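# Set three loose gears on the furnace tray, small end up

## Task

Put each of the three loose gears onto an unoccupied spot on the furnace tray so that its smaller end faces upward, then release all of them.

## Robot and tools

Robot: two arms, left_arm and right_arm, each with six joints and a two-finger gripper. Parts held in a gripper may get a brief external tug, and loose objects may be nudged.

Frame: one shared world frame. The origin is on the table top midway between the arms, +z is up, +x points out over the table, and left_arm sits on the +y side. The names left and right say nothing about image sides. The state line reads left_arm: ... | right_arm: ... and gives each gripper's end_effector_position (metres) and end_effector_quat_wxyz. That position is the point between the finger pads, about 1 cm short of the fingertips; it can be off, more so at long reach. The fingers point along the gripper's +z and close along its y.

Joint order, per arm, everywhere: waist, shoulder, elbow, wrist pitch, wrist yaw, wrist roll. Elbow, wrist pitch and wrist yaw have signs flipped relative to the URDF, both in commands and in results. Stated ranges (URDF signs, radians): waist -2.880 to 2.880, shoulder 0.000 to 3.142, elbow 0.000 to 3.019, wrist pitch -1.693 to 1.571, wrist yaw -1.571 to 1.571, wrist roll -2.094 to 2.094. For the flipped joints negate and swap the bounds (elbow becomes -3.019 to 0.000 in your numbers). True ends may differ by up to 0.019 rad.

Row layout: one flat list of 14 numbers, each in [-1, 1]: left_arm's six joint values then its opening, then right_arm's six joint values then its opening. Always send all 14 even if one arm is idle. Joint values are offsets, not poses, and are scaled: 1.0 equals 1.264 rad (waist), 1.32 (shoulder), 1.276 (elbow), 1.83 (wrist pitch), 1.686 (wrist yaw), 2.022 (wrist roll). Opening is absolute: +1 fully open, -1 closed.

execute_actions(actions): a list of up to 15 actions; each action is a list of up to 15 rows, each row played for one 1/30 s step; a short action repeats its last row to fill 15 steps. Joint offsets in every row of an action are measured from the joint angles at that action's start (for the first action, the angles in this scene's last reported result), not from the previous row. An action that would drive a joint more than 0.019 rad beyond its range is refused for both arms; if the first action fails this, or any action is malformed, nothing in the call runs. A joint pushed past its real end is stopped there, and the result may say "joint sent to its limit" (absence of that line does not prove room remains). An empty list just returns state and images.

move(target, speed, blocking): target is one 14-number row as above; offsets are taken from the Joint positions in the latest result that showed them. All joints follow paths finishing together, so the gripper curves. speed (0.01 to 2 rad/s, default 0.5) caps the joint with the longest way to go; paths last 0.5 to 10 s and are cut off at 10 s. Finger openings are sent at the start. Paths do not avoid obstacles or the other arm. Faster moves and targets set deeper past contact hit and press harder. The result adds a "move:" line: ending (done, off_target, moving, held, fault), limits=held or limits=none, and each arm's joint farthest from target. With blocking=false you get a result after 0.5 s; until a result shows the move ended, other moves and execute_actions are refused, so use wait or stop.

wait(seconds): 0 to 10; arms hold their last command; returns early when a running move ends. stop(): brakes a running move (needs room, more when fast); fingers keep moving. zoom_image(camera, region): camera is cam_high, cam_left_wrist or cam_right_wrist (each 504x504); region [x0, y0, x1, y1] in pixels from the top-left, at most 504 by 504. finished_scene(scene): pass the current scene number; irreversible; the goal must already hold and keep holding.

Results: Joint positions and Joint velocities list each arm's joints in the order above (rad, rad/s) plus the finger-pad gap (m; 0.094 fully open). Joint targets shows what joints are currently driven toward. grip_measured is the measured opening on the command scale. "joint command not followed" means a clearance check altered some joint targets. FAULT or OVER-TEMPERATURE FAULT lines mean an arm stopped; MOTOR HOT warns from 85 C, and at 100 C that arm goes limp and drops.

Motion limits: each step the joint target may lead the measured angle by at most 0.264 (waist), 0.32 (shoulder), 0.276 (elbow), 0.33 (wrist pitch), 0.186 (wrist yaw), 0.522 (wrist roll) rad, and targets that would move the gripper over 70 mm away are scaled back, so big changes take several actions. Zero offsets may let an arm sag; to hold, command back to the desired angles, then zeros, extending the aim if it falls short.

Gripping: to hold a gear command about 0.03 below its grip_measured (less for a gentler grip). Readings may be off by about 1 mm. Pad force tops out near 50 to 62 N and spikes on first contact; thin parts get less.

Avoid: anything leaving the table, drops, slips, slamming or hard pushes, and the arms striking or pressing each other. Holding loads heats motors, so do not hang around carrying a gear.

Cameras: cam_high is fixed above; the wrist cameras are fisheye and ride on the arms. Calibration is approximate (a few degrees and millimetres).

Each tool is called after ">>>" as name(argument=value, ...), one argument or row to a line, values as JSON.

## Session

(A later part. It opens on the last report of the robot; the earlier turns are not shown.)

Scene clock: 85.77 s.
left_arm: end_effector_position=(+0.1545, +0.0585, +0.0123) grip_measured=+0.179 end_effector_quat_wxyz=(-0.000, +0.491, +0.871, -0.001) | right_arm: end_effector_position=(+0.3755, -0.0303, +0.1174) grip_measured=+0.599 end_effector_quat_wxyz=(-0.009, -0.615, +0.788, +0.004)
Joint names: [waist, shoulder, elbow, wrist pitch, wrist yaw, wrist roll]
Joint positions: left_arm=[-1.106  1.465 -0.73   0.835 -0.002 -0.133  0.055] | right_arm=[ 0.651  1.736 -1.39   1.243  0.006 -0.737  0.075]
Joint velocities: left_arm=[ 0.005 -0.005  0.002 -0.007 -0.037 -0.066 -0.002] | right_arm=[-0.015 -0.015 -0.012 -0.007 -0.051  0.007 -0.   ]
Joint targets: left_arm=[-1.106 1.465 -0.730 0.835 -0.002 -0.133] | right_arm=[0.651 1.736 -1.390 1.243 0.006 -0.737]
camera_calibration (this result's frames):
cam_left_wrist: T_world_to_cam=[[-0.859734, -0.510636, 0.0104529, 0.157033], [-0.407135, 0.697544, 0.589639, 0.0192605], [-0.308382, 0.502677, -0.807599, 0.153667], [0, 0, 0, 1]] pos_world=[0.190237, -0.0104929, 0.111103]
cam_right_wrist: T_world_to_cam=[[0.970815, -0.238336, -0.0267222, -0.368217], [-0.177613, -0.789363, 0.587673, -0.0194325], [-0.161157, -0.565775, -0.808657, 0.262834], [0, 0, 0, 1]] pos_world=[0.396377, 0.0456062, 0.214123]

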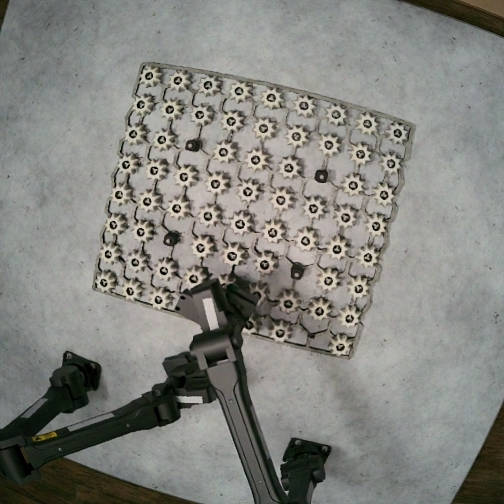

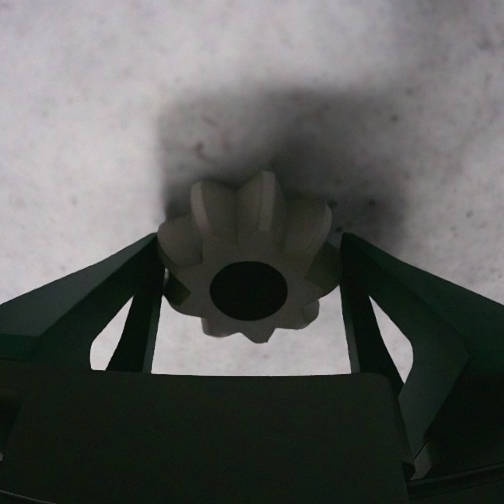

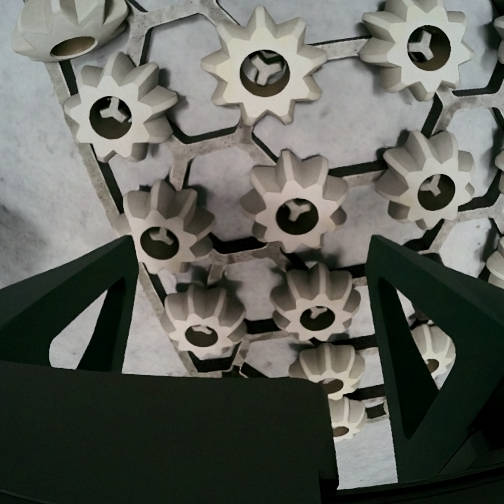

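>>> move(
  target=[0,-0.117,-0.118,0.143,0,0,0.125, 0,-0.006,-0.003,-0.007,0,-0.005,0.6],
  speed=0.35,
)

Scene clock: 87.63 s.
left_arm: end_effector_position=(+0.1522, +0.0637, +0.0830) grip_measured=+0.179 end_effector_quat_wxyz=(-0.009, +0.491, +0.871, +0.006) | right_arm: end_effector_position=(+0.3755, -0.0303, +0.1174) grip_measured=+0.599 end_effector_quat_wxyz=(-0.009, -0.615, +0.788, +0.004)
Joint names: [waist, shoulder, elbow, wrist pitch, wrist yaw, wrist roll]
Joint positions: left_arm=[-1.106  1.333 -0.825  1.085 -0.002 -0.133  0.055] | right_arm=[ 0.651  1.736 -1.39   1.243  0.006 -0.737  0.075]
Joint velocities: left_arm=[-0.005 -0.005 -0.002  0.017  0.037  0.051 -0.   ] | right_arm=[-0.005  0.024  0.007  0.022 -0.037  0.051 -0.   ]
Joint targets: left_arm=[-1.106 1.310 -0.880 1.097 -0.002 -0.133] | right_arm=[0.651 1.728 -1.394 1.230 0.006 -0.747]
move: off_target (left_arm); limits=none; left_arm: farthest joint: the elbow, 0.055 radians from its target (0.151 radians at the start); right_arm: farthest joint: the wrist pitch, 0.013 radians from its target (0.013 radians at the start)
camera_calibration (this result's frames):
cam_left_wrist: T_world_to_cam=[[-0.859651, -0.510825, 0.00760761, 0.157239], [-0.401654, 0.684982, 0.607843, -0.0285501], [-0.315713, 0.519478, -0.79402, 0.206351], [0, 0, 0, 1]] pos_world=[0.188851, -0.00731696, 0.180005]
cam_right_wrist: T_world_to_cam=[[0.970906, -0.237965, -0.026726, -0.36824], [-0.177311, -0.789435, 0.587668, -0.0195476], [-0.160943, -0.565831, -0.808661, 0.262752], [0, 0, 0, 1]] pos_world=[0.396348, 0.0456134, 0.214123]

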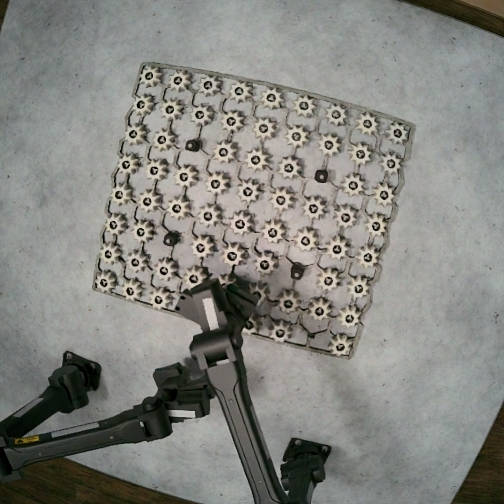

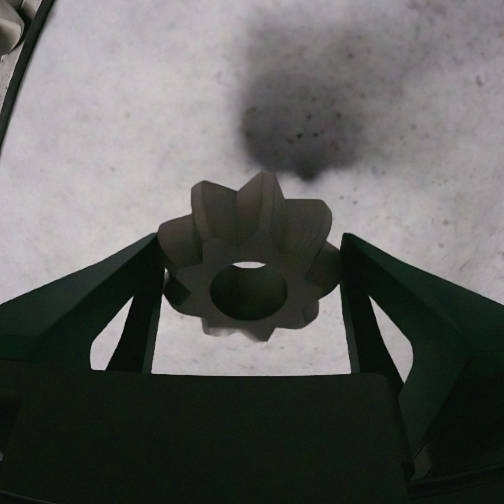

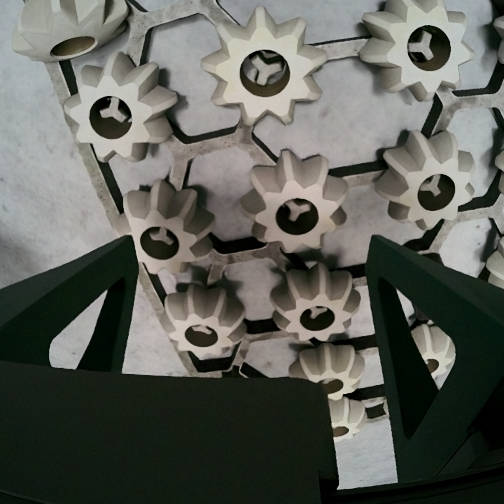

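>>> move(
  target=[-0.233,-0.017,-0.043,0.007,0,0,0.125, 0.172,-0.006,-0.003,-0.007,0,-0.005,0.6],
  speed=0.4,
)

Scene clock: 89.40 s.
left_arm: end_effector_position=(+0.0597, +0.0399, +0.0822) grip_measured=+0.179 end_effector_quat_wxyz=(-0.009, +0.613, +0.790, +0.008) | right_arm: end_effector_position=(+0.3044, +0.0543, +0.1174) grip_measured=+0.599 end_effector_quat_wxyz=(+0.009, +0.698, -0.716, -0.003)
Joint names: [waist, shoulder, elbow, wrist pitch, wrist yaw, wrist roll]
Joint positions: left_arm=[-1.4    1.333 -0.823  1.085 -0.003 -0.133  0.055] | right_arm=[ 0.87   1.736 -1.39   1.243  0.006 -0.738  0.075]
Joint velocities: left_arm=[-0.005 -0.005  0.022 -0.002  0.095 -0.007 -0.   ] | right_arm=[-0.005 -0.005  0.017 -0.002 -0.037 -0.007 -0.001]
Joint targets: left_arm=[-1.401 1.311 -0.880 1.098 -0.002 -0.133] | right_arm=[0.868 1.728 -1.394 1.230 0.006 -0.747]
move: off_target (left_arm); limits=none; left_arm: farthest joint: the elbow, 0.057 radians from its target (0.054 radians at the start); right_arm: farthest joint: the wrist pitch, 0.013 radians from its target (0.013 radians at the start)
camera_calibration (this result's frames):
cam_left_wrist: T_world_to_cam=[[-0.970632, -0.240447, 0.00770123, 0.0613808], [-0.186034, 0.770506, 0.609682, -0.0653879], [-0.15253, 0.590344, -0.792608, 0.176225], [0, 0, 0, 1]] pos_world=[0.0742933, -0.0388927, 0.17907]
cam_right_wrist: T_world_to_cam=[[0.999438, -0.0202376, -0.0267372, -0.29951], [-0.000662774, -0.809114, 0.587652, -0.0180881], [-0.0335261, -0.587304, -0.808672, 0.261544], [0, 0, 0, 1]] pos_world=[0.308098, 0.132909, 0.214125]

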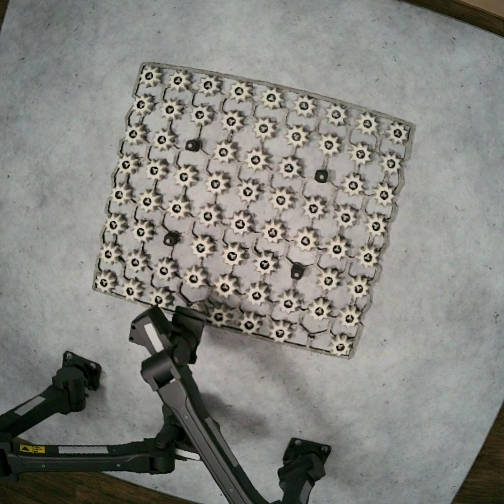

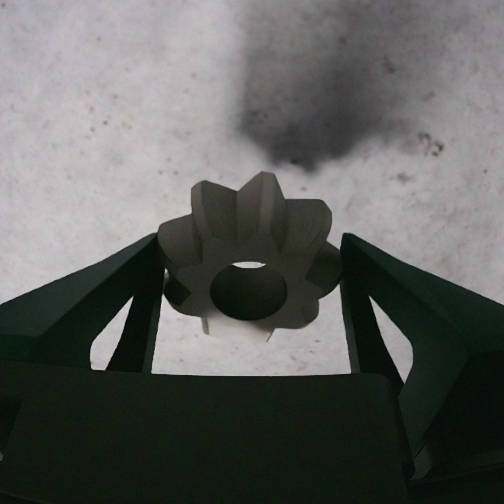

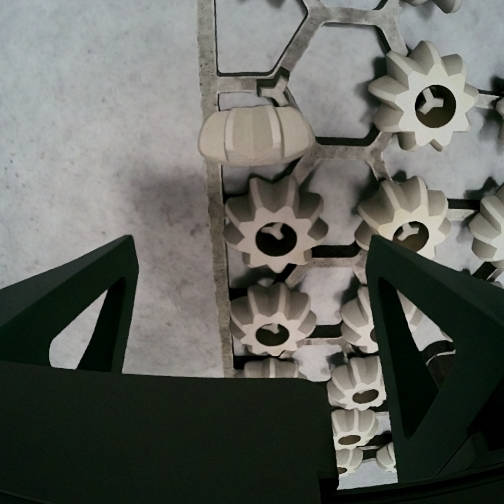

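>>> zoom_image(
  camera="cam_right_wrist",
  region=[160, 50, 380, 270],
)

Region (160, 50, 380, 270) of cam_right_wrist's 504x504 image, scaled by 2.291, with more detail than that image has.

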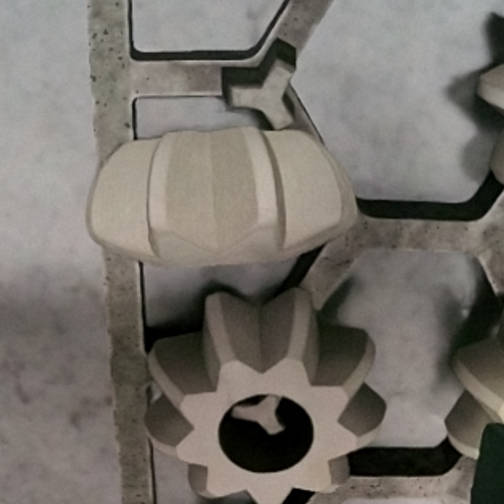

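>>> move(
  target=[0,-0.017,-0.043,0.007,0,0,0.125, 0.007,0.053,0.064,-0.095,0,-0.003,0.6],
  speed=0.5,
)

Scene clock: 92.13 s.
left_arm: end_effector_position=(+0.0596, +0.0407, +0.0816) grip_measured=+0.179 end_effector_quat_wxyz=(-0.010, +0.613, +0.790, +0.008) | right_arm: end_effector_position=(+0.3040, +0.0539, +0.0537) grip_measured=+0.599 end_effector_quat_wxyz=(+0.007, +0.698, -0.716, -0.003)
Joint names: [waist, shoulder, elbow, wrist pitch, wrist yaw, wrist roll]
Joint positions: left_arm=[-1.4    1.333 -0.821  1.085 -0.003 -0.133  0.055] | right_arm=[ 0.87   1.801 -1.298  1.082  0.006 -0.738  0.075]
Joint velocities: left_arm=[-0.005 -0.005  0.002  0.007  0.022 -0.037 -0.001] | right_arm=[ 0.005  0.005 -0.012  0.002  0.022 -0.022 -0.001]
Joint targets: left_arm=[-1.400 1.311 -0.878 1.098 -0.003 -0.133] | right_arm=[0.879 1.806 -1.308 1.069 0.006 -0.744]
move: off_target (left_arm); limits=none; left_arm: farthest joint: the elbow, 0.057 radians from its target (0.055 radians at the start); right_arm: farthest joint: the wrist pitch, 0.013 radians from its target (0.174 radians at the start)
camera_calibration (this result's frames):
cam_left_wrist: T_world_to_cam=[[-0.97063, -0.240461, 0.00746387, 0.0615081], [-0.185897, 0.769349, 0.611182, -0.0657411], [-0.152708, 0.591845, -0.791455, 0.175087], [0, 0, 0, 1]] pos_world=[0.0742178, -0.0382564, 0.178294]
cam_right_wrist: T_world_to_cam=[[0.999505, -0.0201675, -0.0241584, -0.301036], [-0.00220882, -0.810731, 0.585415, 0.0197163], [-0.0313923, -0.585071, -0.810374, 0.209147], [0, 0, 0, 1]] pos_world=[0.307496, 0.132279, 0.150672]

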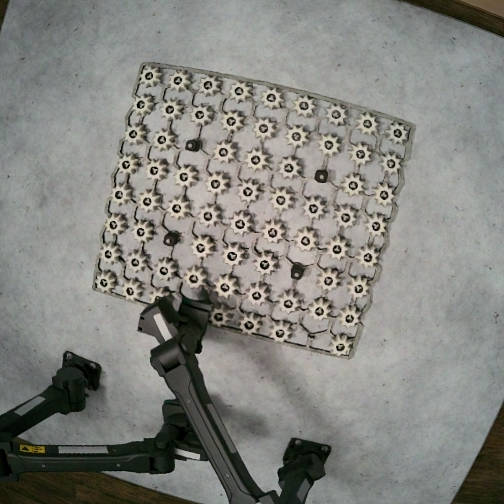

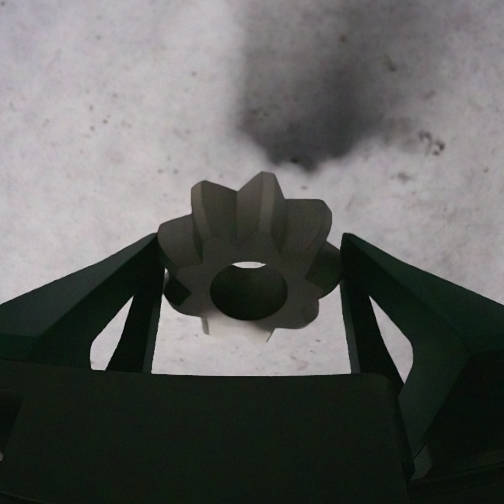

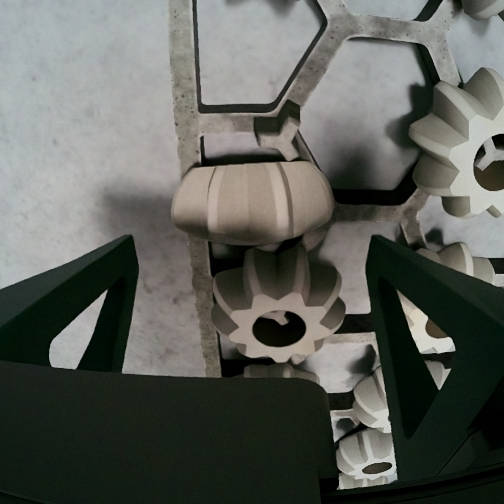

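>>> move(
  target=[0,-0.017,-0.044,0.007,0,0,0.125, 0.0135,0.042,0.002,-0.039,0,0.0,0.6],
  speed=0.3,
)

Scene clock: 94.50 s.
left_arm: end_effector_position=(+0.0596, +0.0414, +0.0811) grip_measured=+0.179 end_effector_quat_wxyz=(-0.011, +0.613, +0.790, +0.009) | right_arm: end_effector_position=(+0.3061, +0.0612, +0.0304) grip_measured=+0.599 end_effector_quat_wxyz=(+0.004, +0.701, -0.713, -0.003)
Joint names: [waist, shoulder, elbow, wrist pitch, wrist yaw, wrist roll]
Joint positions: left_arm=[-1.4    1.333 -0.82   1.085 -0.003 -0.133  0.055] | right_arm=[ 0.877  1.843 -1.29   1.025  0.006 -0.738  0.075]
Joint velocities: left_arm=[-0.005 -0.015  0.017  0.002  0.007  0.007  0.   ] | right_arm=[-0.005 -0.005  0.027 -0.012 -0.022 -0.037 -0.001]
Joint targets: left_arm=[-1.400 1.311 -0.877 1.098 -0.003 -0.133] | right_arm=[0.887 1.856 -1.295 1.011 0.006 -0.738]
move: off_target (left_arm); limits=none; left_arm: farthest joint: the elbow, 0.057 radians from its target (0.056 radians at the start); right_arm: farthest joint: the wrist pitch, 0.014 radians from its target (0.072 radians at the start)
camera_calibration (this result's frames):
cam_left_wrist: T_world_to_cam=[[-0.970629, -0.240472, 0.00727397, 0.0616099], [-0.185787, 0.768422, 0.612381, -0.0660221], [-0.15285, 0.593043, -0.790529, 0.174177], [0, 0, 0, 1]] pos_world=[0.0741573, -0.0377463, 0.177675]
cam_right_wrist: T_world_to_cam=[[0.999728, -0.0131894, -0.0192577, -0.304222], [0.000457986, -0.813803, 0.581141, 0.0388183], [-0.0233369, -0.580991, -0.813575, 0.191955], [0, 0, 0, 1]] pos_world=[0.308601, 0.139102, 0.127752]

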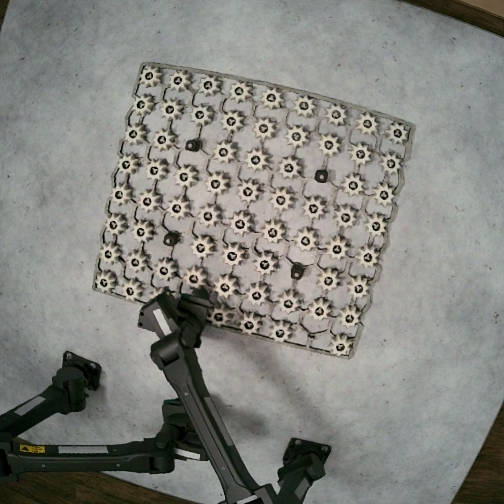

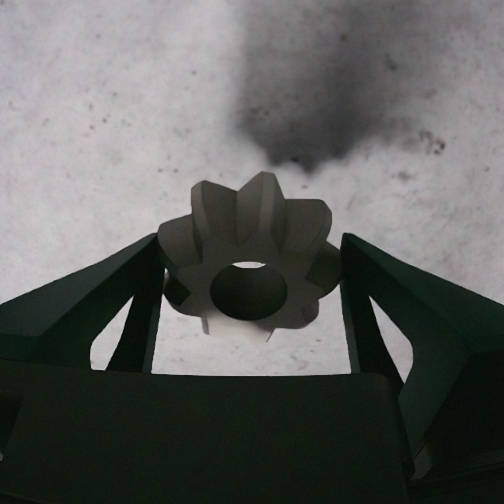

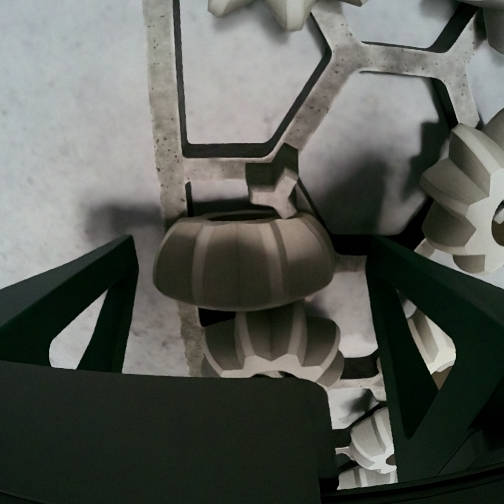

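>>> execute_actions(
  actions=[
    [[0,-0.017,-0.044,0.007,0,0,0.125, 0,0.015,-0.004,-0.011,0,0,0.6]],
    [[0,0,0,0,0,0,0.125, 0,0.005,-0.004,-0.005,0,0,0.4],[0,0,0,0,0,0,0.125, 0,0.005,-0.004,-0.005,0,0,0.34],[0,0,0,0,0,0,0.125, 0,0.005,-0.004,-0.005,0,0,0.29],[0,0,0,0,0,0,0.125, 0,0.005,-0.004,-0.005,0,0,0.25],[0,0,0,0,0,0,0.125, 0,0.005,-0.004,-0.005,0,0,0.22],[0,0,0,0,0,0,0.125, 0,0.005,-0.004,-0.005,0,0,0.19],[0,0,0,0,0,0,0.125, 0,0.005,-0.004,-0.005,0,0,0.16],[0,0,0,0,0,0,0.125, 0,0.005,-0.004,-0.005,0,0,0.13],[0,0,0,0,0,0,0.125, 0,0.005,-0.004,-0.005,0,0,0.11]],
    [[0,0,0,0,0,0,0.125, 0,0,0,0,0,0,0.11]],
  ],
)

Scene clock: 96.57 s.
left_arm: end_effector_position=(+0.0588, +0.0475, +0.0766) grip_measured=+0.179 end_effector_quat_wxyz=(-0.016, +0.613, +0.790, +0.014) | right_arm: end_effector_position=(+0.3036, +0.0629, +0.0289) grip_measured=+0.115 end_effector_quat_wxyz=(+0.003, +0.703, -0.711, -0.006)
Joint names: [waist, shoulder, elbow, wrist pitch, wrist yaw, wrist roll]
Joint positions: left_arm=[-1.4    1.333 -0.806  1.085 -0.003 -0.133  0.055] | right_arm=[ 0.881  1.843 -1.285  1.019  0.012 -0.741  0.052]
Joint velocities: left_arm=[-0.015  0.005  0.007  0.002 -0.022 -0.007  0.   ] | right_arm=[-0.005  0.015  0.002  0.002 -0.037  0.022 -0.001]
Joint targets: left_arm=[-1.400 1.333 -0.813 1.085 -0.003 -0.133] | right_arm=[0.881 1.843 -1.285 1.018 0.012 -0.740]
camera_calibration (this result's frames):
cam_left_wrist: T_world_to_cam=[[-0.970618, -0.240562, 0.00551662, 0.0625467], [-0.184759, 0.759762, 0.623399, -0.068555], [-0.154157, 0.604063, -0.781885, 0.165737], [0, 0, 0, 1]] pos_world=[0.0735923, -0.0329835, 0.171979]
cam_right_wrist: T_world_to_cam=[[0.99972, -0.00663549, -0.0227108, -0.301974], [0.00768127, -0.816857, 0.576789, 0.0391495], [-0.0223788, -0.576802, -0.816577, 0.191184], [0, 0, 0, 1]] pos_world=[0.305867, 0.140251, 0.126678]

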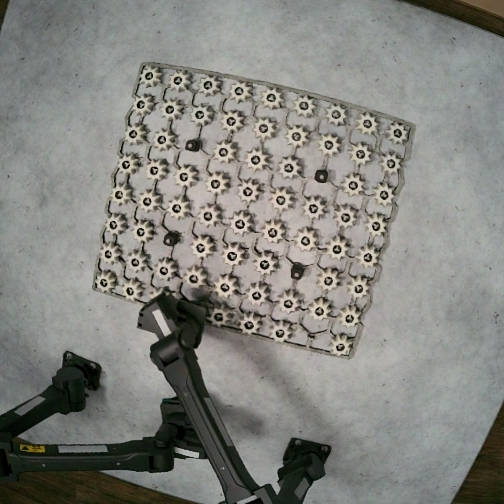

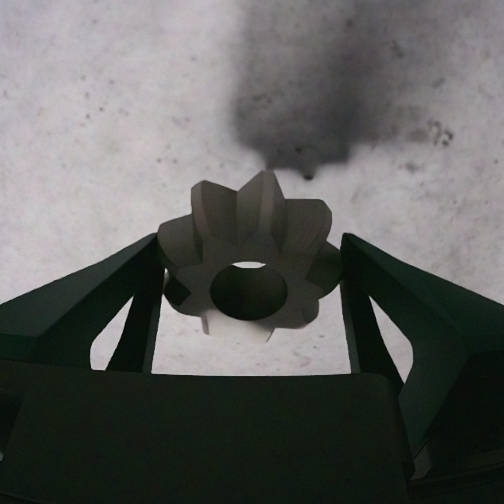

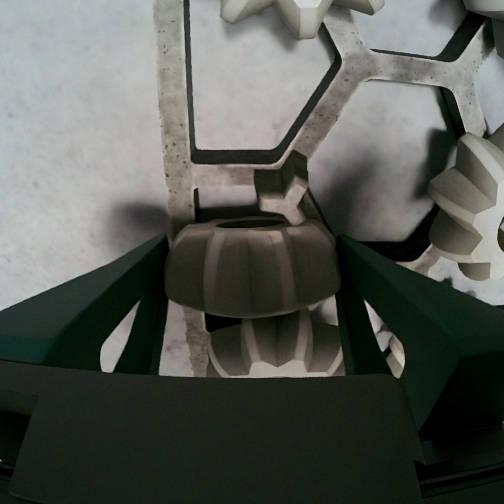

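>>> execute_actions(
  actions=[
    [[0,-0.017,-0.055,0.007,0,0,0.125, 0,0.003,-0.004,-0.003,0,0,0.09],[0,-0.017,-0.055,0.007,0,0,0.125, 0,0.003,-0.004,-0.003,0,0,0.08],[0,-0.017,-0.055,0.007,0,0,0.125, 0,0.003,-0.004,-0.003,0,0,0.07]],
  ],
)

Scene clock: 97.43 s.
left_arm: end_effector_position=(+0.0592, +0.0440, +0.0793) grip_measured=+0.179 end_effector_quat_wxyz=(-0.013, +0.613, +0.790, +0.011) | right_arm: end_effector_position=(+0.3036, +0.0629, +0.0289) grip_measured=+0.084 end_effector_quat_wxyz=(+0.003, +0.704, -0.710, -0.006)
Joint names: [waist, shoulder, elbow, wrist pitch, wrist yaw, wrist roll]
Joint positions: left_arm=[-1.4    1.333 -0.814  1.086 -0.003 -0.133  0.055] | right_arm=[ 0.881  1.843 -1.285  1.019  0.012 -0.744  0.051]
Joint velocities: left_arm=[ 0.015 -0.005  0.002 -0.007 -0.037 -0.022  0.001] | right_arm=[-0.015 -0.015 -0.007  0.002  0.022 -0.007 -0.001]
Joint targets: left_arm=[-1.400 1.311 -0.876 1.097 -0.003 -0.133] | right_arm=[0.881 1.847 -1.290 1.013 0.012 -0.741]
camera_calibration (this result's frames):
cam_left_wrist: T_world_to_cam=[[-0.970623, -0.240517, 0.0064667, 0.0620217], [-0.185317, 0.764462, 0.617459, -0.0672438], [-0.153453, 0.598121, -0.786577, 0.170591], [0, 0, 0, 1]] pos_world=[0.073916, -0.0357116, 0.175302]
cam_right_wrist: T_world_to_cam=[[0.999736, -0.0035839, -0.0226996, -0.302171], [0.0101674, -0.816852, 0.576758, 0.0383954], [-0.0206093, -0.576836, -0.8166, 0.19065], [0, 0, 0, 1]] pos_world=[0.30563, 0.140254, 0.126681]

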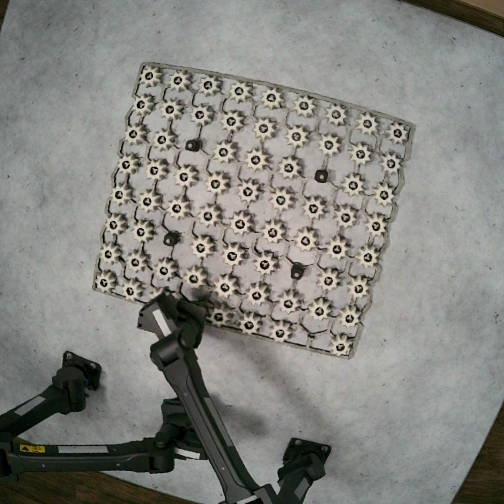

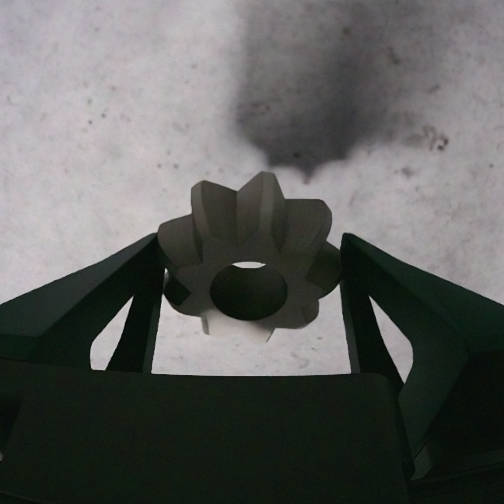

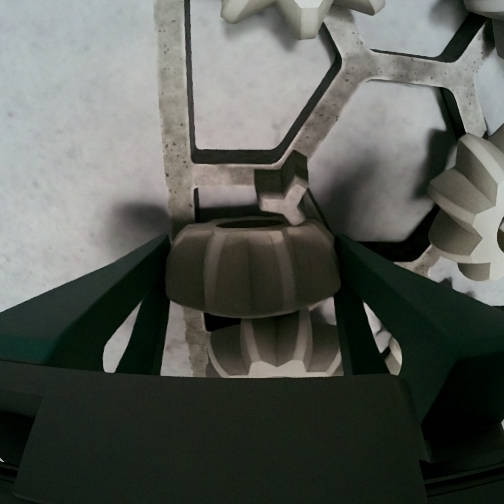

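>>> execute_actions(
  actions=[
    [[0,-0.017,-0.048,0.006,0,0,0.125, 0,0.003,-0.004,-0.003,0,0,0.07]],
  ],
)

>>> zoom_image(
  camera="cam_right_wrist",
  region=[130, 140, 380, 390],
)

Scene clock: 98.47 s.
left_arm: end_effector_position=(+0.0592, +0.0440, +0.0793) grip_measured=+0.179 end_effector_quat_wxyz=(-0.013, +0.613, +0.790, +0.011) | right_arm: end_effector_position=(+0.3036, +0.0629, +0.0289) grip_measured=+0.084 end_effector_quat_wxyz=(+0.003, +0.704, -0.710, -0.006)
Joint names: [waist, shoulder, elbow, wrist pitch, wrist yaw, wrist roll]
Joint positions: left_arm=[-1.4    1.333 -0.814  1.086 -0.003 -0.133  0.055] | right_arm=[ 0.881  1.843 -1.285  1.019  0.012 -0.744  0.051]
Joint velocities: left_arm=[-0.005 -0.005  0.012 -0.002  0.037 -0.007 -0.   ] | right_arm=[-0.005 -0.015  0.007  0.007 -0.037  0.007 -0.001]
Joint targets: left_arm=[-1.400 1.311 -0.875 1.097 -0.003 -0.133] | right_arm=[0.881 1.847 -1.290 1.013 0.012 -0.744]
camera_calibration (this result's frames):
cam_left_wrist: T_world_to_cam=[[-0.970623, -0.240517, 0.0064667, 0.0620217], [-0.185317, 0.764462, 0.617459, -0.0672438], [-0.153453, 0.598121, -0.786577, 0.170591], [0, 0, 0, 1]] pos_world=[0.073916, -0.0357116, 0.175302]
cam_right_wrist: T_world_to_cam=[[0.999737, -0.00320245, -0.0226982, -0.302195], [0.0104781, -0.816851, 0.576754, 0.0383011], [-0.0203881, -0.57684, -0.816603, 0.190583], [0, 0, 0, 1]] pos_world=[0.3056, 0.140255, 0.126681]

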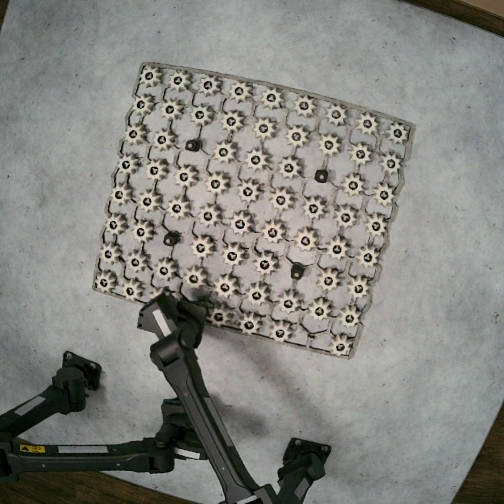

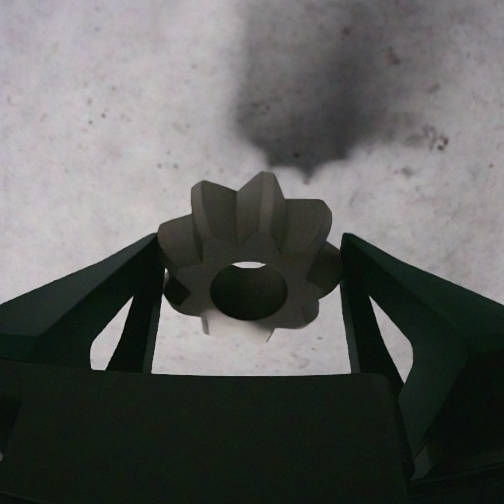

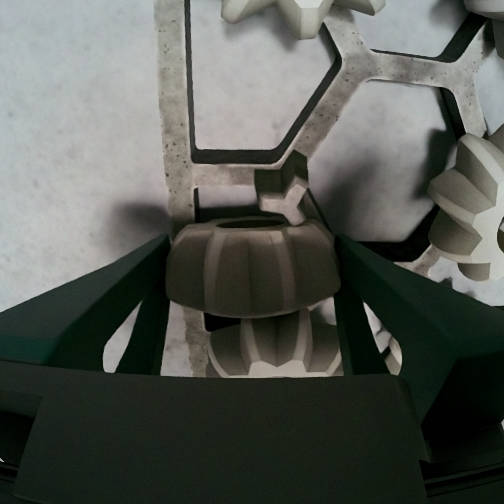

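Region (130, 140, 380, 390) of cam_right_wrist's 504x504 image, scaled by 2.016, with more detail than that image has.

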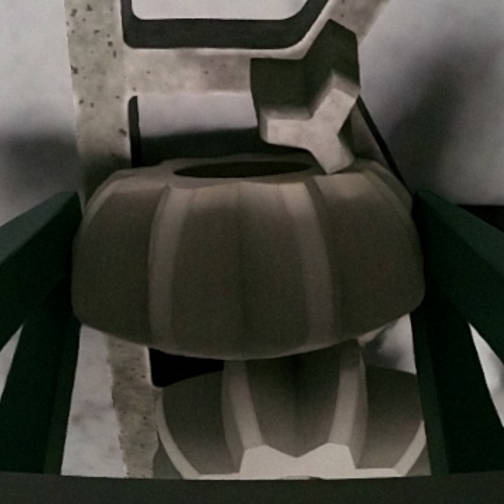

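>>> execute_actions(
  actions=[
    [[0,-0.017,-0.048,0.006,0,0,0.125, 0,0.003,-0.004,-0.003,0,0,0.062],[0,-0.017,-0.048,0.006,0,0,0.125, 0,0.003,-0.004,-0.003,0,0,0.054]],
  ],
)

Scene clock: 99.20 s.
left_arm: end_effector_position=(+0.0592, +0.0440, +0.0793) grip_measured=+0.179 end_effector_quat_wxyz=(-0.013, +0.613, +0.790, +0.011) | right_arm: end_effector_position=(+0.3036, +0.0629, +0.0289) grip_measured=+0.073 end_effector_quat_wxyz=(+0.003, +0.705, -0.709, -0.006)
Joint names: [waist, shoulder, elbow, wrist pitch, wrist yaw, wrist roll]
Joint positions: left_arm=[-1.4    1.333 -0.814  1.086 -0.003 -0.133  0.055] | right_arm=[ 0.881  1.843 -1.285  1.019  0.012 -0.746  0.05 ]
Joint velocities: left_arm=[-0.005 -0.005  0.007 -0.007  0.066  0.022 -0.   ] | right_arm=[-0.005  0.005  0.002 -0.002 -0.037 -0.066  0.001]
Joint targets: left_arm=[-1.400 1.311 -0.875 1.097 -0.003 -0.133] | right_arm=[0.881 1.847 -1.290 1.013 0.012 -0.744]
camera_calibration (this result's frames):
cam_left_wrist: T_world_to_cam=[[-0.970623, -0.240517, 0.0064667, 0.0620217], [-0.185317, 0.764462, 0.617459, -0.0672438], [-0.153453, 0.598121, -0.786577, 0.170591], [0, 0, 0, 1]] pos_world=[0.073916, -0.0357116, 0.175302]
cam_right_wrist: T_world_to_cam=[[0.99974, -0.00205809, -0.022694, -0.302269], [0.0114104, -0.816847, 0.576742, 0.0380182], [-0.0197245, -0.576851, -0.816611, 0.190383], [0, 0, 0, 1]] pos_world=[0.305511, 0.140255, 0.126682]

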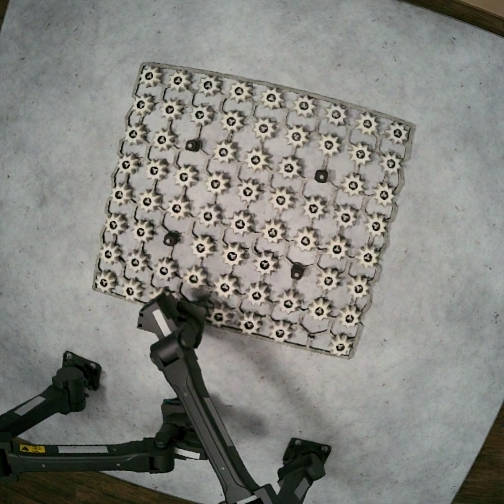

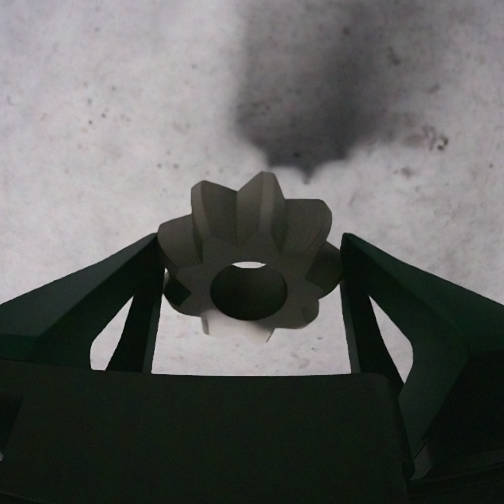

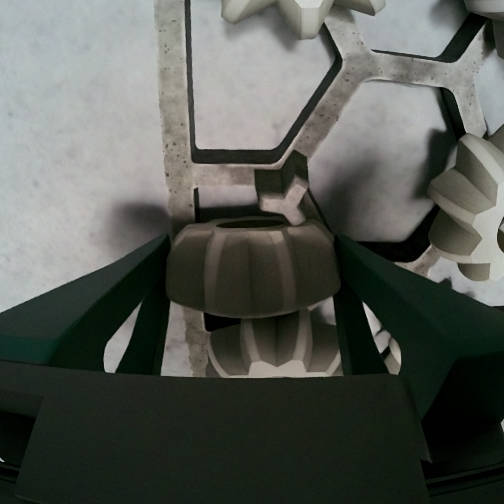

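>>> execute_actions(
  actions=[
    [[0,-0.017,-0.048,0.006,0,0,0.125, 0,0.003,-0.004,-0.003,0,0,0.15],[0,-0.017,-0.048,0.006,0,0,0.125, 0,0.003,-0.004,-0.003,0,0,0.25],[0,-0.017,-0.048,0.006,0,0,0.125, 0,0.003,-0.004,-0.003,0,0,0.45]],
  ],
)

Scene clock: 101.67 s.
left_arm: end_effector_position=(+0.0592, +0.0440, +0.0793) grip_measured=+0.179 end_effector_quat_wxyz=(-0.013, +0.613, +0.790, +0.011) | right_arm: end_effector_position=(+0.3033, +0.0627, +0.0287) grip_measured=+0.449 end_effector_quat_wxyz=(+0.004, +0.705, -0.709, -0.006)
Joint names: [waist, shoulder, elbow, wrist pitch, wrist yaw, wrist roll]
Joint positions: left_arm=[-1.4    1.333 -0.814  1.086 -0.003 -0.133  0.055] | right_arm=[ 0.881  1.843 -1.284  1.019  0.012 -0.746  0.068]
Joint velocities: left_arm=[ 0.005 -0.005 -0.002  0.002 -0.066  0.022 -0.001] | right_arm=[-0.005 -0.015 -0.002 -0.007 -0.007 -0.007  0.   ]
Joint targets: left_arm=[-1.400 1.311 -0.875 1.097 -0.003 -0.133] | right_arm=[0.881 1.847 -1.290 1.013 0.012 -0.746]
camera_calibration (this result's frames):
cam_left_wrist: T_world_to_cam=[[-0.970623, -0.240517, 0.0064667, 0.0620217], [-0.185317, 0.764462, 0.617459, -0.0672438], [-0.153453, 0.598121, -0.786577, 0.170591], [0, 0, 0, 1]] pos_world=[0.073916, -0.0357116, 0.175302]
cam_right_wrist: T_world_to_cam=[[0.999722, -0.00206735, -0.023493, -0.301964], [0.0118698, -0.816676, 0.576975, 0.0378386], [-0.020379, -0.577093, -0.816424, 0.190267], [0, 0, 0, 1]] pos_world=[0.305308, 0.140079, 0.126413]

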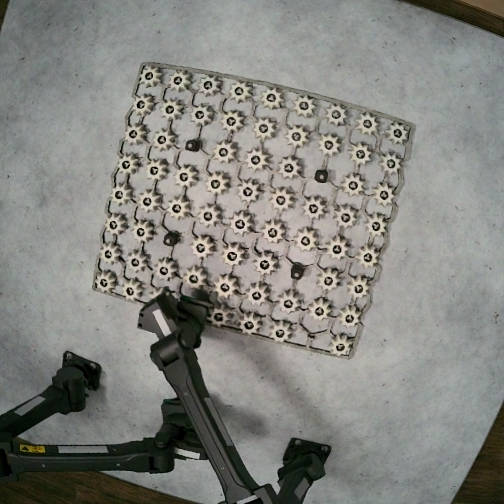

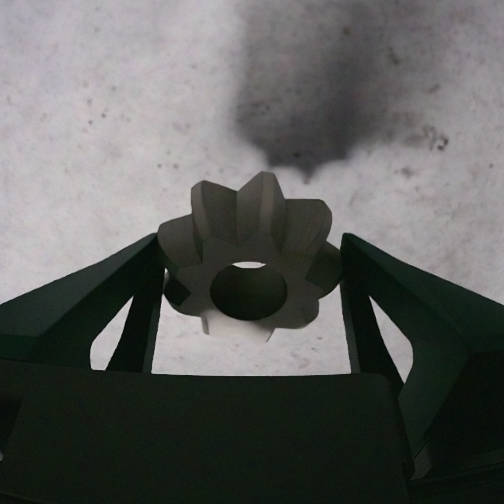

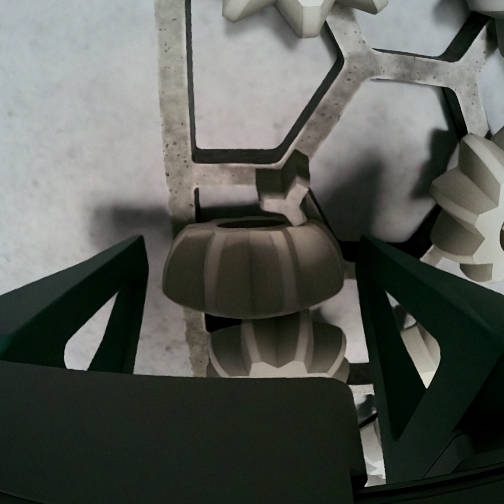

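>>> move(
  target=[0,-0.017,-0.048,0.006,0,0,0.125, -0.015,0.008,-0.004,0.017,-0.007,0.007,0.45],
  speed=0.1,
)

Scene clock: 103.43 s.
left_arm: end_effector_position=(+0.0592, +0.0440, +0.0793) grip_measured=+0.179 end_effector_quat_wxyz=(-0.013, +0.613, +0.790, +0.011) | right_arm: end_effector_position=(+0.3046, +0.0548, +0.0287) grip_measured=+0.449 end_effector_quat_wxyz=(+0.013, +0.700, -0.714, -0.001)
Joint names: [waist, shoulder, elbow, wrist pitch, wrist yaw, wrist roll]
Joint positions: left_arm=[-1.4    1.333 -0.814  1.086 -0.003 -0.133  0.055] | right_arm=[ 0.871  1.843 -1.284  1.039  0.003 -0.741  0.068]
Joint velocities: left_arm=[-0.005 -0.005 -0.002 -0.002 -0.007 -0.051 -0.001] | right_arm=[-0.015 -0.005 -0.002 -0.002  0.037 -0.037 -0.001]
Joint targets: left_arm=[-1.400 1.311 -0.875 1.097 -0.003 -0.133] | right_arm=[0.861 1.854 -1.289 1.050 0.000 -0.731]
move: off_target (left_arm); limits=none; left_arm: farthest joint: the elbow, 0.061 radians from its target (0.061 radians at the start); right_arm: farthest joint: the wrist pitch, 0.012 radians from its target (0.031 radians at the start)
camera_calibration (this result's frames):
cam_left_wrist: T_world_to_cam=[[-0.970623, -0.240517, 0.0064667, 0.0620217], [-0.185317, 0.764462, 0.617459, -0.0672438], [-0.153453, 0.598121, -0.786577, 0.170591], [0, 0, 0, 1]] pos_world=[0.073916, -0.0357116, 0.175302]
cam_right_wrist: T_world_to_cam=[[0.999397, -0.0165839, -0.0305122, -0.302163], [0.00476712, -0.80478, 0.593554, 0.032359], [-0.0343991, -0.593341, -0.804216, 0.1906], [0, 0, 0, 1]] pos_world=[0.308383, 0.134121, 0.124857]

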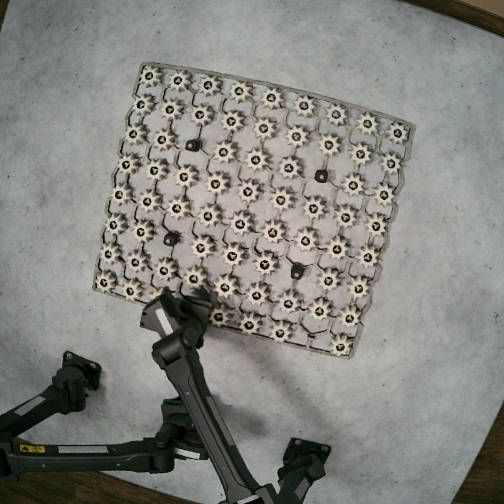

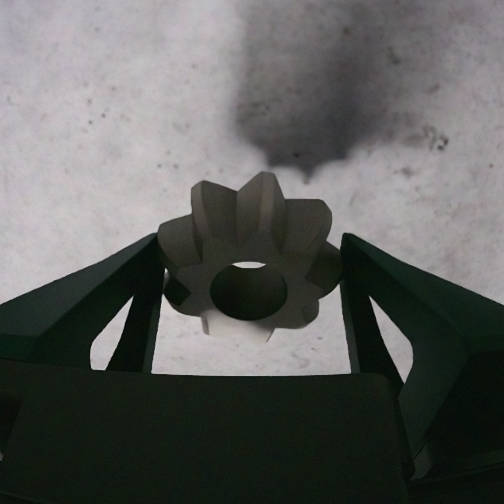

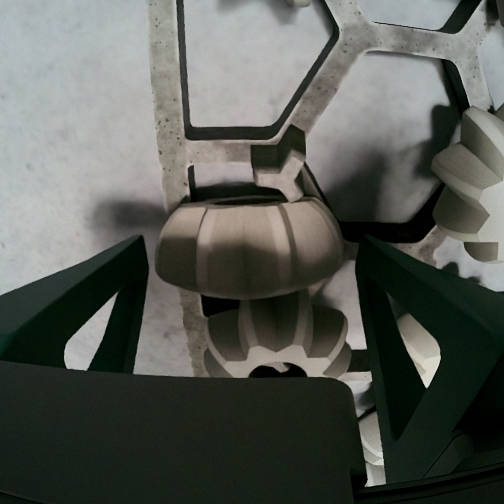

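>>> execute_actions(
  actions=[
    [[0,-0.017,-0.048,0.006,0,0,0.125, 0,0.003,-0.004,0.003,0,0,0.35],[0,-0.017,-0.048,0.006,0,0,0.125, 0,0.003,-0.004,0.003,0,0,0.30],[0,-0.017,-0.048,0.006,0,0,0.125, 0,0.003,-0.004,0.003,0,0,0.26],[0,-0.017,-0.048,0.006,0,0,0.125, 0,0.003,-0.004,0.003,0,0,0.23],[0,-0.017,-0.048,0.006,0,0,0.125, 0,0.003,-0.004,0.003,0,0,0.20],[0,-0.017,-0.048,0.006,0,0,0.125, 0,0.003,-0.004,0.003,0,0,0.18],[0,-0.017,-0.048,0.006,0,0,0.125, 0,0.003,-0.004,0.003,0,0,0.16],[0,-0.017,-0.048,0.006,0,0,0.125, 0,0.003,-0.004,0.003,0,0,0.14]],
    [[0,0,0,0,0,0,0.125,0,0,0,0,0,0,0.14]],
  ],
)

Scene clock: 105.10 s.
left_arm: end_effector_position=(+0.0589, +0.0472, +0.0769) grip_measured=+0.179 end_effector_quat_wxyz=(-0.015, +0.613, +0.790, +0.014) | right_arm: end_effector_position=(+0.3043, +0.0542, +0.0288) grip_measured=+0.145 end_effector_quat_wxyz=(+0.015, +0.700, -0.714, -0.001)
Joint names: [waist, shoulder, elbow, wrist pitch, wrist yaw, wrist roll]
Joint positions: left_arm=[-1.4    1.333 -0.807  1.086 -0.003 -0.133  0.055] | right_arm=[ 0.871  1.843 -1.284  1.041  0.002 -0.743  0.054]
Joint velocities: left_arm=[-0.015 -0.015  0.007  0.002 -0.037 -0.022 -0.   ] | right_arm=[-0.005 -0.015  0.007 -0.017 -0.066 -0.007  0.001]
Joint targets: left_arm=[-1.400 1.333 -0.814 1.086 -0.003 -0.133] | right_arm=[0.871 1.843 -1.284 1.041 0.002 -0.743]
camera_calibration (this result's frames):
cam_left_wrist: T_world_to_cam=[[-0.970618, -0.24056, 0.00556413, 0.0625019], [-0.184787, 0.759998, 0.623103, -0.0685312], [-0.154122, 0.603767, -0.78212, 0.166253], [0, 0, 0, 1]] pos_world=[0.073625, -0.0332589, 0.172384]
cam_right_wrist: T_world_to_cam=[[0.9994, -0.0143484, -0.0315269, -0.301955], [0.00726058, -0.803177, 0.595697, 0.0309509], [-0.033869, -0.595568, -0.80259, 0.190154], [0, 0, 0, 1]] pos_world=[0.307989, 0.133776, 0.124659]

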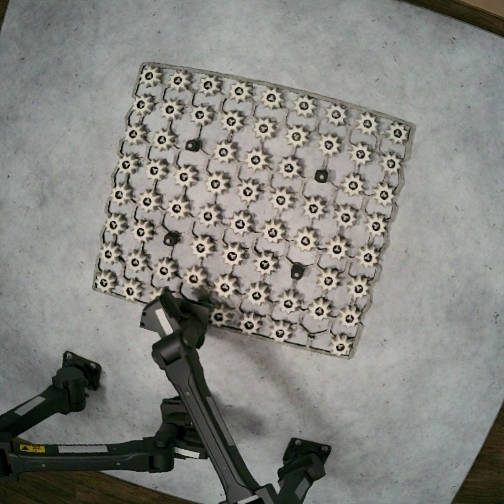

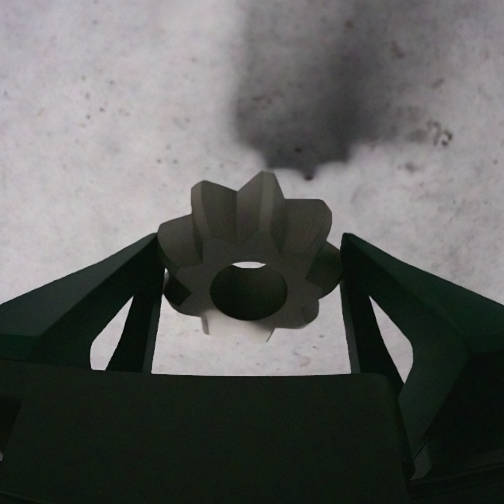

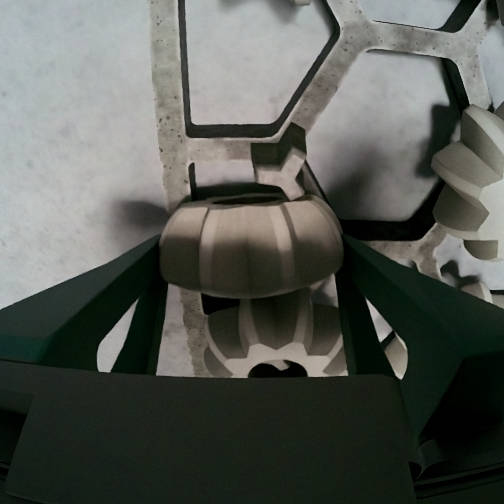

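>>> execute_actions(
  actions=[
    [[0,0,-0.055,0,0,0,0.125, 0,0.002,-0.003,0,0,0,0.13],[0,0,-0.055,0,0,0,0.125, 0,0.002,-0.003,0,0,0,0.12],[0,0,-0.055,0,0,0,0.125, 0,0.002,-0.003,0,0,0,0.11]],
  ],
)

Scene clock: 106.17 s.
left_arm: end_effector_position=(+0.0593, +0.0434, +0.0798) grip_measured=+0.179 end_effector_quat_wxyz=(-0.012, +0.613, +0.790, +0.011) | right_arm: end_effector_position=(+0.3042, +0.0539, +0.0291) grip_measured=+0.117 end_effector_quat_wxyz=(+0.015, +0.702, -0.712, -0.000)
Joint names: [waist, shoulder, elbow, wrist pitch, wrist yaw, wrist roll]
Joint positions: left_arm=[-1.4    1.333 -0.816  1.086 -0.003 -0.133  0.055] | right_arm=[ 0.871  1.842 -1.284  1.042  0.002 -0.747  0.052]
Joint velocities: left_arm=[-0.005 -0.005 -0.007  0.012  0.007  0.051 -0.   ] | right_arm=[ 0.005 -0.005  0.022  0.007 -0.051 -0.037  0.   ]
Joint targets: left_arm=[-1.400 1.333 -0.877 1.086 -0.003 -0.133] | right_arm=[0.871 1.846 -1.288 1.041 0.003 -0.743]
camera_calibration (this result's frames):
cam_left_wrist: T_world_to_cam=[[-0.970625, -0.240507, 0.00665667, 0.0619203], [-0.185428, 0.765397, 0.616266, -0.0669687], [-0.153311, 0.596929, -0.78751, 0.171503], [0, 0, 0, 1]] pos_world=[0.0739769, -0.0362253, 0.175919]
cam_right_wrist: T_world_to_cam=[[0.99945, -0.010919, -0.0312978, -0.302108], [0.00990297, -0.802713, 0.596283, 0.0296894], [-0.031634, -0.596266, -0.802164, 0.189659], [0, 0, 0, 1]] pos_world=[0.307647, 0.13362, 0.124979]

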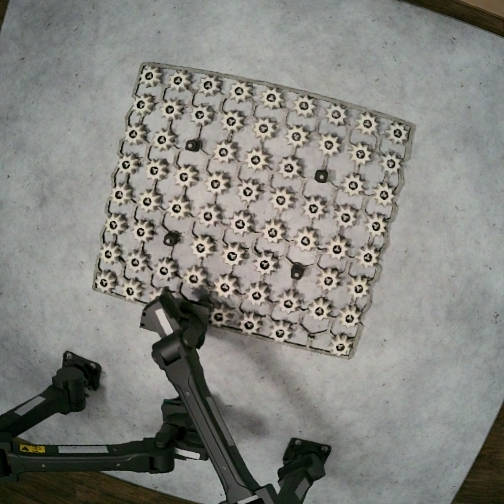

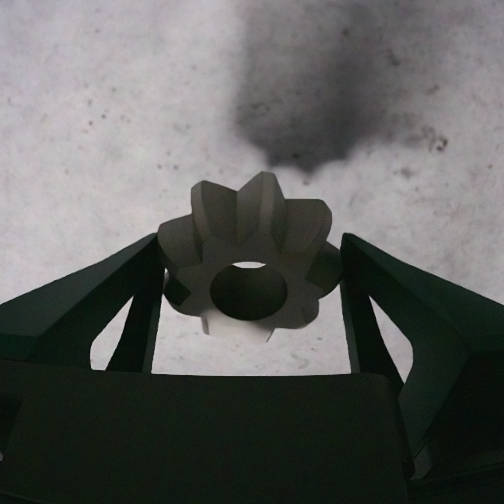

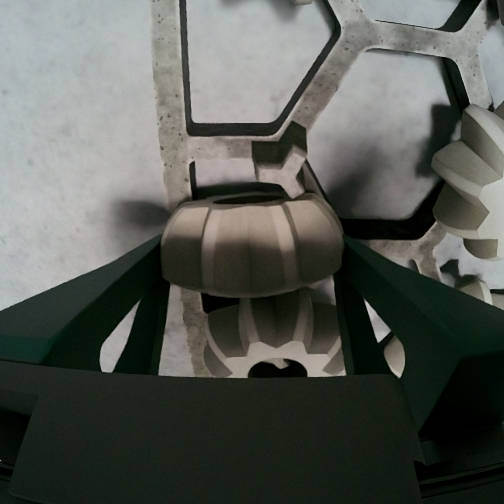

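>>> execute_actions(
  actions=[
    [[0,0,-0.048,0,0,0,0.125, 0,0.002,-0.003,0,0,0,0.2],[0,0,-0.048,0,0,0,0.125, 0,0.002,-0.003,0,0,0,0.42]],
    [[0,0,0,0,0,0,0.125, 0,0.021,-0.002,-0.008,0,0.004,0.42]],
  ],
)

Scene clock: 107.80 s.
left_arm: end_effector_position=(+0.0589, +0.0465, +0.0774) grip_measured=+0.179 end_effector_quat_wxyz=(-0.015, +0.613, +0.790, +0.013) | right_arm: end_effector_position=(+0.3031, +0.0527, +0.0240) grip_measured=+0.419 end_effector_quat_wxyz=(+0.020, +0.702, -0.712, -0.000)
Joint names: [waist, shoulder, elbow, wrist pitch, wrist yaw, wrist roll]
Joint positions: left_arm=[-1.4    1.333 -0.808  1.086 -0.003 -0.133  0.055] | right_arm=[ 0.871  1.851 -1.282  1.041  0.002 -0.747  0.067]
Joint velocities: left_arm=[-0.015 -0.005 -0.007 -0.002  0.037 -0.007  0.   ] | right_arm=[0.015 0.005 0.012 0.007 0.022 0.007 0.   ]
Joint targets: left_arm=[-1.400 1.333 -0.815 1.086 -0.003 -0.133] | right_arm=[0.871 1.870 -1.284 1.028 0.002 -0.739]
camera_calibration (this result's frames):
cam_left_wrist: T_world_to_cam=[[-0.970619, -0.240551, 0.00575417, 0.062401], [-0.184899, 0.760941, 0.621917, -0.0682628], [-0.153982, 0.602581, -0.783062, 0.167167], [0, 0, 0, 1]] pos_world=[0.0736865, -0.033777, 0.172997]
cam_right_wrist: T_world_to_cam=[[0.999203, -0.0111785, -0.0383191, -0.300852], [0.0141625, -0.798247, 0.602164, 0.0301161], [-0.0373194, -0.602227, -0.797452, 0.186682], [0, 0, 0, 1]] pos_world=[0.307153, 0.133102, 0.119207]

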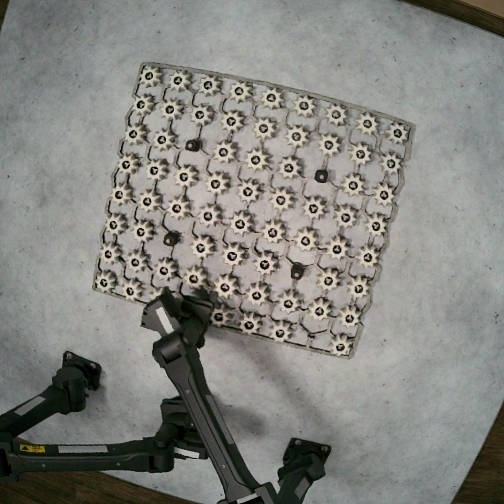

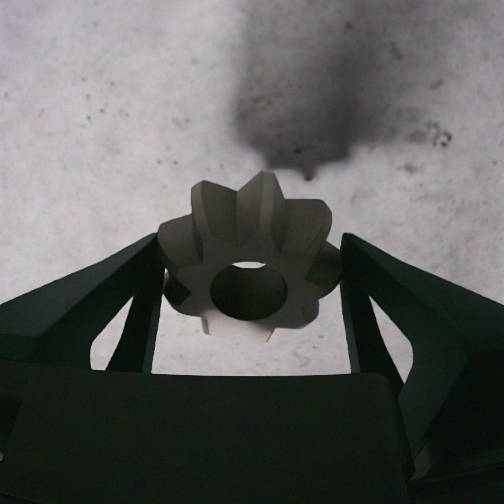

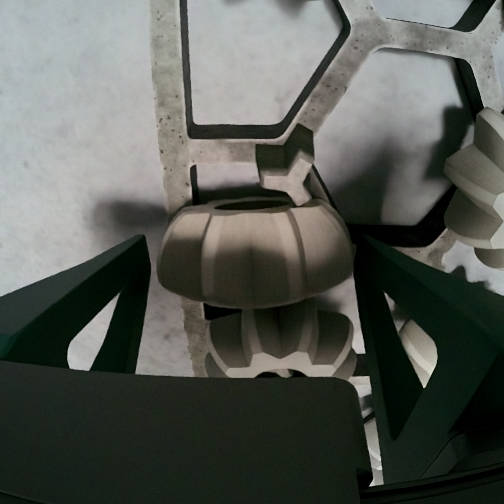

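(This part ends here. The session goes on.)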